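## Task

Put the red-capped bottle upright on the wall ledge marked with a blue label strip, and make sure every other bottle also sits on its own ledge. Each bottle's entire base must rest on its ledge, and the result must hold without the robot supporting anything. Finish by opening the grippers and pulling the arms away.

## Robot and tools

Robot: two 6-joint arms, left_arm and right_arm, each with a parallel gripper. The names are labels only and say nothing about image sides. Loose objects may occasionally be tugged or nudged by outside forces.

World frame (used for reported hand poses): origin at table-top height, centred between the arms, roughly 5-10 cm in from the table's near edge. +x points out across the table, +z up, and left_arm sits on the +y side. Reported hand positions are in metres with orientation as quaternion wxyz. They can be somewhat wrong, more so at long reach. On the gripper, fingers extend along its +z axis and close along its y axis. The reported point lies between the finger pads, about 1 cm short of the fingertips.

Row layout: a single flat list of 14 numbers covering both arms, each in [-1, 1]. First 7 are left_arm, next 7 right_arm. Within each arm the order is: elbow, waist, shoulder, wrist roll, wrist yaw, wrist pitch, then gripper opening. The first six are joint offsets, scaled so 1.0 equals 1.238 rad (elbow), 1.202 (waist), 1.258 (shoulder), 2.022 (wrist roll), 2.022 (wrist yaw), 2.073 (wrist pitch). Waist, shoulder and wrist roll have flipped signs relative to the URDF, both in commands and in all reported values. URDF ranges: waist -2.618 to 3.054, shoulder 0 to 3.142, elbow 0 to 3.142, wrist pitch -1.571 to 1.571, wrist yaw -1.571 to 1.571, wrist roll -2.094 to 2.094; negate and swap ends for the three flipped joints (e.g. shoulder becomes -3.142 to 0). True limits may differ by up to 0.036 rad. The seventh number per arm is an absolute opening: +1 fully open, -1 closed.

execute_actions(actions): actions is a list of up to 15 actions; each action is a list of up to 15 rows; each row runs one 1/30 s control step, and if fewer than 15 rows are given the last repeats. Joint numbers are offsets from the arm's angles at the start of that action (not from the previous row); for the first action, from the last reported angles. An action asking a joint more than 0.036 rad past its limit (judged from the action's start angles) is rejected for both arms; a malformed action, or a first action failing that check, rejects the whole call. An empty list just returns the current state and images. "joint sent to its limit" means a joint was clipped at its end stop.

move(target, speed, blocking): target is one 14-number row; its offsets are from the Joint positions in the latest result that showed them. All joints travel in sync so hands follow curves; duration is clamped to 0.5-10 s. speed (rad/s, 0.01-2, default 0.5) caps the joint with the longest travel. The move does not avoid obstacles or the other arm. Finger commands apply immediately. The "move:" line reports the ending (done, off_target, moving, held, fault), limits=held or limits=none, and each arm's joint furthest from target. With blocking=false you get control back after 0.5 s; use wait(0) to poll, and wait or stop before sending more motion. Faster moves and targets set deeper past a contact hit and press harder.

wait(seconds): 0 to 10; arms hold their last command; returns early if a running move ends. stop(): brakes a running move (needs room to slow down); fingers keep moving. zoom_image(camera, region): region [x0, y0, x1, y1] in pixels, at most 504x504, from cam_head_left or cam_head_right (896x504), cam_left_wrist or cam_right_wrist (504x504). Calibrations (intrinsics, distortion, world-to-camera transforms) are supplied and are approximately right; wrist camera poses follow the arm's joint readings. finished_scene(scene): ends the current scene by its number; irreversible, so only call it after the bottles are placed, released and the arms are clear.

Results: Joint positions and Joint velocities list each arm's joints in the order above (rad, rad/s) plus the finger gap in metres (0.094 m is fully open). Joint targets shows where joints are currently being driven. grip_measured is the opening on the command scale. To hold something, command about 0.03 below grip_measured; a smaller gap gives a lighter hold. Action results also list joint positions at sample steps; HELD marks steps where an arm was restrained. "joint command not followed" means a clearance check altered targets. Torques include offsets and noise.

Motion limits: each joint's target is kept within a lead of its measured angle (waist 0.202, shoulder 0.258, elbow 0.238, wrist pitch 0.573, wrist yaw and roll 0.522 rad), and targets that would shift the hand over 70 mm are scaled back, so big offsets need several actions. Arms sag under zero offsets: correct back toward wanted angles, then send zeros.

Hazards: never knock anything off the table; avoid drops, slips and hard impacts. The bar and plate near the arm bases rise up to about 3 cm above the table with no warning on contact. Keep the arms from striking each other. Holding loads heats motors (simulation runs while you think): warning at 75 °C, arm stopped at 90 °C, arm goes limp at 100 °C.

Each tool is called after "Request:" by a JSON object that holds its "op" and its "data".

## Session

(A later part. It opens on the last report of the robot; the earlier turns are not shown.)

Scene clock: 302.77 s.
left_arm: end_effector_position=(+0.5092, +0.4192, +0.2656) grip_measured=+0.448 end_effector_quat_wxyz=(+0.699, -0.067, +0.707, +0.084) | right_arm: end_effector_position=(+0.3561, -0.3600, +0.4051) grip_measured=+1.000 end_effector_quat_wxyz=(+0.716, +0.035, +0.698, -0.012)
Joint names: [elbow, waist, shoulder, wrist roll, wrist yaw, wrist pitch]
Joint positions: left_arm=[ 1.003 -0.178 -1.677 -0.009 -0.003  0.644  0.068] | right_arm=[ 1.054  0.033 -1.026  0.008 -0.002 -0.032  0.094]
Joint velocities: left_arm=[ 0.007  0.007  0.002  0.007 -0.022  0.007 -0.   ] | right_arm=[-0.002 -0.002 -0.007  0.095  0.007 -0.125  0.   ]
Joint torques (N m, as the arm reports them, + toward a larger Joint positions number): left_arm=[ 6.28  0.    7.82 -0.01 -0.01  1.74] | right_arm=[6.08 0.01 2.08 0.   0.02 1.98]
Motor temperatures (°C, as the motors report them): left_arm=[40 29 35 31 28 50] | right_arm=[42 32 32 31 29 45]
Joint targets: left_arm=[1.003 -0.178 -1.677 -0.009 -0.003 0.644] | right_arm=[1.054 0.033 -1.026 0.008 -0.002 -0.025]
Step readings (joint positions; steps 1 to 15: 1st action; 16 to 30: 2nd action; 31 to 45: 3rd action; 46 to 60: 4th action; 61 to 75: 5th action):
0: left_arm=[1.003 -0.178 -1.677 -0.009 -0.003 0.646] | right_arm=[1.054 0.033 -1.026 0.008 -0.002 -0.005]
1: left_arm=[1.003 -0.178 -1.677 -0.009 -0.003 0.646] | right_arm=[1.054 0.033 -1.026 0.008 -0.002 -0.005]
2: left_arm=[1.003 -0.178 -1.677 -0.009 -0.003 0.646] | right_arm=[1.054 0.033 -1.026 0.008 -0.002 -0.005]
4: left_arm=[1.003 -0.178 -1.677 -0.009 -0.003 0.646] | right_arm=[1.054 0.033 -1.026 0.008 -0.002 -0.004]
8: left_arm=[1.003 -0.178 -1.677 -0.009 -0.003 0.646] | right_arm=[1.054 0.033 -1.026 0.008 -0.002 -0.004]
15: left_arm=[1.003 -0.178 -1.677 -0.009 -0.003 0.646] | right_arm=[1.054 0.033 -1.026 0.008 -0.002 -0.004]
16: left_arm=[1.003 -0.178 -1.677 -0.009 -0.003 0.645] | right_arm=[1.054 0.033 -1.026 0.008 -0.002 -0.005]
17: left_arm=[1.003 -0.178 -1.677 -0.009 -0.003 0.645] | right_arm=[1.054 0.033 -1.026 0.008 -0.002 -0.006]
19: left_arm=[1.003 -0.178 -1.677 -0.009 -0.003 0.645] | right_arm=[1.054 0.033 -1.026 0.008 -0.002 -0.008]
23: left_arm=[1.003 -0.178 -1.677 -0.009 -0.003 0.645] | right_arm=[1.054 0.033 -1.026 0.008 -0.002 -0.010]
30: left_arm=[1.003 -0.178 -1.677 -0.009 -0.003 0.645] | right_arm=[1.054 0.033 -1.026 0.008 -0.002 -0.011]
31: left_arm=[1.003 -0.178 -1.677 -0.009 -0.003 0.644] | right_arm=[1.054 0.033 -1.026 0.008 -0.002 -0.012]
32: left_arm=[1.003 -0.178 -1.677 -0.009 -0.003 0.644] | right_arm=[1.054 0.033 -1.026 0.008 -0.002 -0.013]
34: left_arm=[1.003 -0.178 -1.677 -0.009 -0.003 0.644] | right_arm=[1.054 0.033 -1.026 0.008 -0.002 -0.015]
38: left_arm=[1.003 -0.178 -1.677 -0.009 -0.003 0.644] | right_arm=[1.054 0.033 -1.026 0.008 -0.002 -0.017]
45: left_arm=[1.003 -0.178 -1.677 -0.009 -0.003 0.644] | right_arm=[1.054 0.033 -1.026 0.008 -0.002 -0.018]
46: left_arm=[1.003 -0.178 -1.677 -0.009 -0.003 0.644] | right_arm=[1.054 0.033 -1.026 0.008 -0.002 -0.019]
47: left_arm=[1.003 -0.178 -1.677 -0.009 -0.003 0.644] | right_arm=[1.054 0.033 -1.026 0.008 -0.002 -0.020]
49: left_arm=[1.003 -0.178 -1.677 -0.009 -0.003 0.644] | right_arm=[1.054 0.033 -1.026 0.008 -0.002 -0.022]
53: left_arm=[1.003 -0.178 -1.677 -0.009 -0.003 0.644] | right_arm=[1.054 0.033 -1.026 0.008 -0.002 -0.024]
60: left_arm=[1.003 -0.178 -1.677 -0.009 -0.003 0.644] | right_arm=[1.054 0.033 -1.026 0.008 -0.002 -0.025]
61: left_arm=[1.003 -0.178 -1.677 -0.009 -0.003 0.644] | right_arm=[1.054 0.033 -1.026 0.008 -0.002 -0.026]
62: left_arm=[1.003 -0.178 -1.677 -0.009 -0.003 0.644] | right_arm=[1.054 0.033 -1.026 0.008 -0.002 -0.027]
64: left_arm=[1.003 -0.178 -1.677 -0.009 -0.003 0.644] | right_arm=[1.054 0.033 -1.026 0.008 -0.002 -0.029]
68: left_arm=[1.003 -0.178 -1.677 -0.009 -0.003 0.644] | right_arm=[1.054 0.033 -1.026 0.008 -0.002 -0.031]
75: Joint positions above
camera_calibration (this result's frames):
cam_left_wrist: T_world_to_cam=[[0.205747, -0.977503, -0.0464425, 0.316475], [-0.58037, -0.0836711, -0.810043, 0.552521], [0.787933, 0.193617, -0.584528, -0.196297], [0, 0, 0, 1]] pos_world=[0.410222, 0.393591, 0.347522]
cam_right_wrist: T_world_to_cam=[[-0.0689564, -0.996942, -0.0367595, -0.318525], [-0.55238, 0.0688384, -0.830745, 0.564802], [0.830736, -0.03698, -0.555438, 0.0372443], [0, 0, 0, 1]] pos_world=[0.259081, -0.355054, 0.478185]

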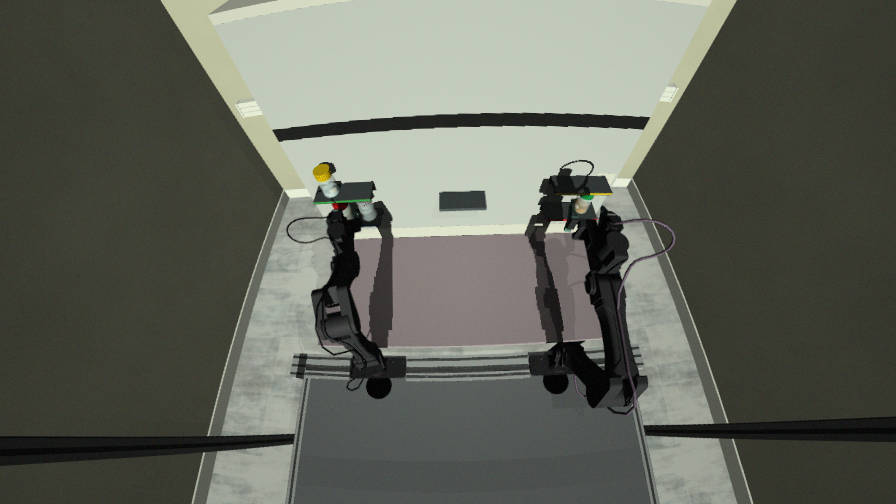

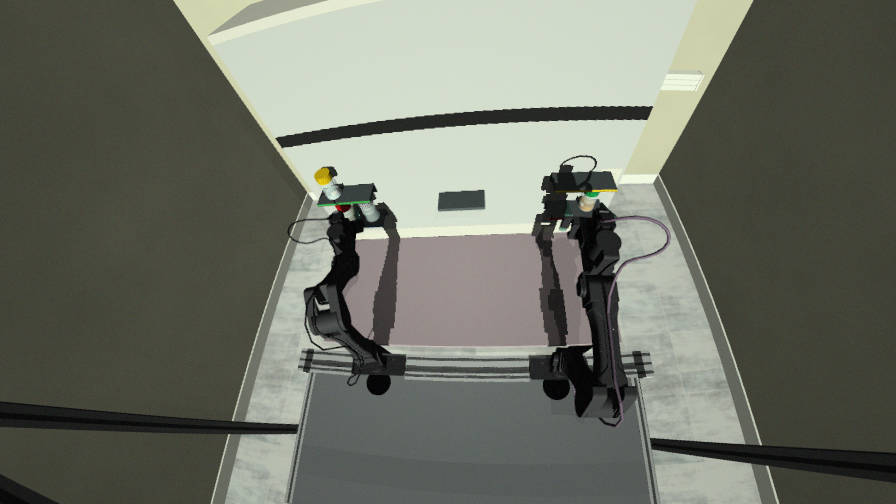

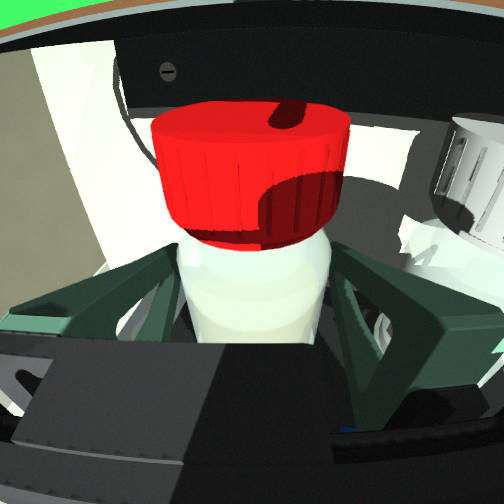

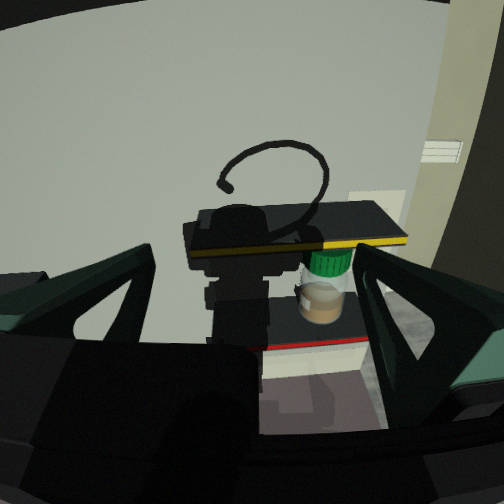

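Request:
{"op": "move", "data": {"target": [-0.27,0,0.46,0,0,-0.09,0.45, 0.025,0,0.012,0,0,0.02,1], "speed": 0.3}}

Scene clock: 310.87 s.
left_arm: end_effector_position=(+0.3865, +0.3921, +0.3131) grip_measured=+0.448 end_effector_quat_wxyz=(+0.723, -0.064, +0.682, +0.087) | right_arm: end_effector_position=(+0.3559, -0.3602, +0.4094) grip_measured=+1.000 end_effector_quat_wxyz=(+0.721, +0.035, +0.691, -0.012)
Joint names: [elbow, waist, shoulder, wrist roll, wrist yaw, wrist pitch]
Joint positions: left_arm=[ 0.684 -0.178 -1.119 -0.009 -0.003  0.476  0.068] | right_arm=[ 1.054  0.033 -1.026  0.008 -0.002 -0.015  0.094]
Joint velocities: left_arm=[-0.022  0.012 -0.007  0.081 -0.022  0.051  0.   ] | right_arm=[ 0.002  0.012  0.002 -0.051  0.022  0.037  0.   ]
Joint torques (N m, as the arm reports them, + toward a larger Joint positions number): left_arm=[ 5.54  0.01  4.89  0.   -0.01  1.56] | right_arm=[ 8.64 -0.05  3.57  0.01  0.04  2.14]
Motor temperatures (°C, as the motors report them): left_arm=[39 29 35 31 28 49] | right_arm=[41 32 32 31 29 45]
Joint targets: left_arm=[0.669 -0.178 -1.099 -0.009 -0.003 0.458] | right_arm=[1.085 0.033 -1.011 0.008 -0.002 0.009]
move: off_target (left_arm, right_arm); limits=none; left_arm: farthest joint: the shoulder, 0.021 radians from its target (0.579 radians at the start); right_arm: farthest joint: the elbow, 0.031 radians from its target (0.031 radians at the start)
camera_calibration (this result's frames):
cam_left_wrist: T_world_to_cam=[[0.207872, -0.977045, -0.0466148, 0.316535], [-0.522871, -0.0707152, -0.849474, 0.502485], [0.826677, 0.200955, -0.525568, -0.102915], [0, 0, 0, 1]] pos_world=[0.282013, 0.365483, 0.387514]
cam_right_wrist: T_world_to_cam=[[-0.0690455, -0.996935, -0.0367792, -0.318505], [-0.538034, 0.0682583, -0.840155, 0.56681], [0.84009, -0.0382204, -0.541098, 0.0300815], [0, 0, 0, 1]] pos_world=[0.2577, -0.355069, 0.480771]

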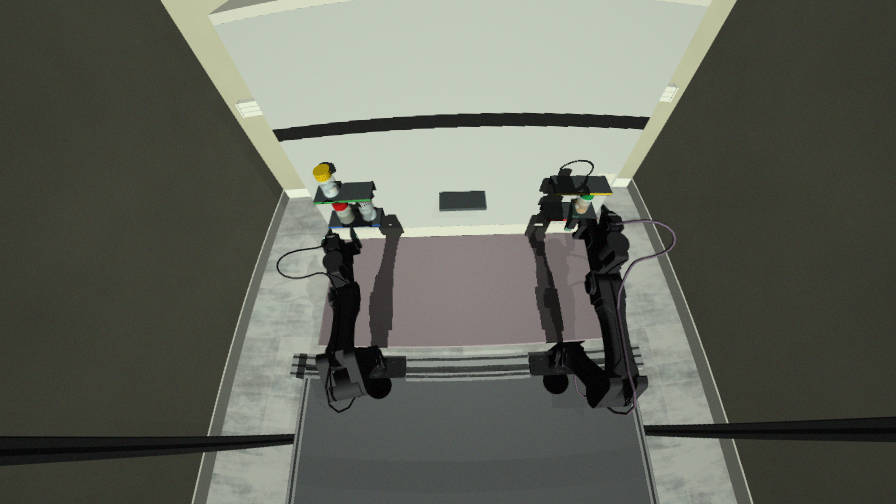

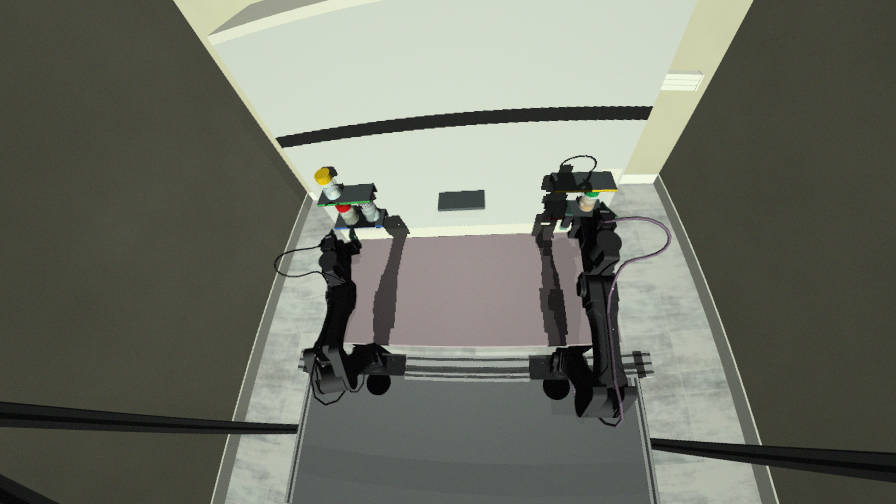

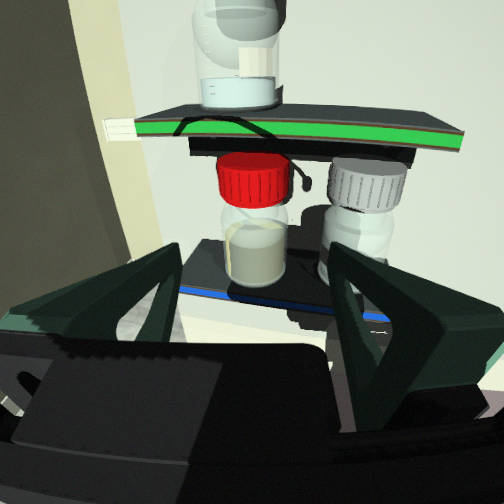

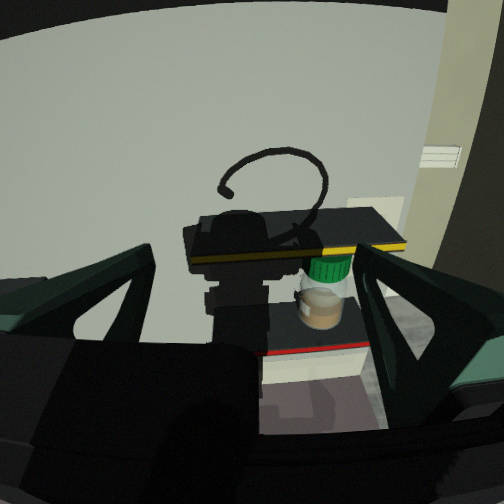

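The red bottle's base is fully on the blue ledge, and both arms are clear of it.

Request:
{"op": "finished_scene", "data": {"scene": 2}}

The scene is finished: the task was done.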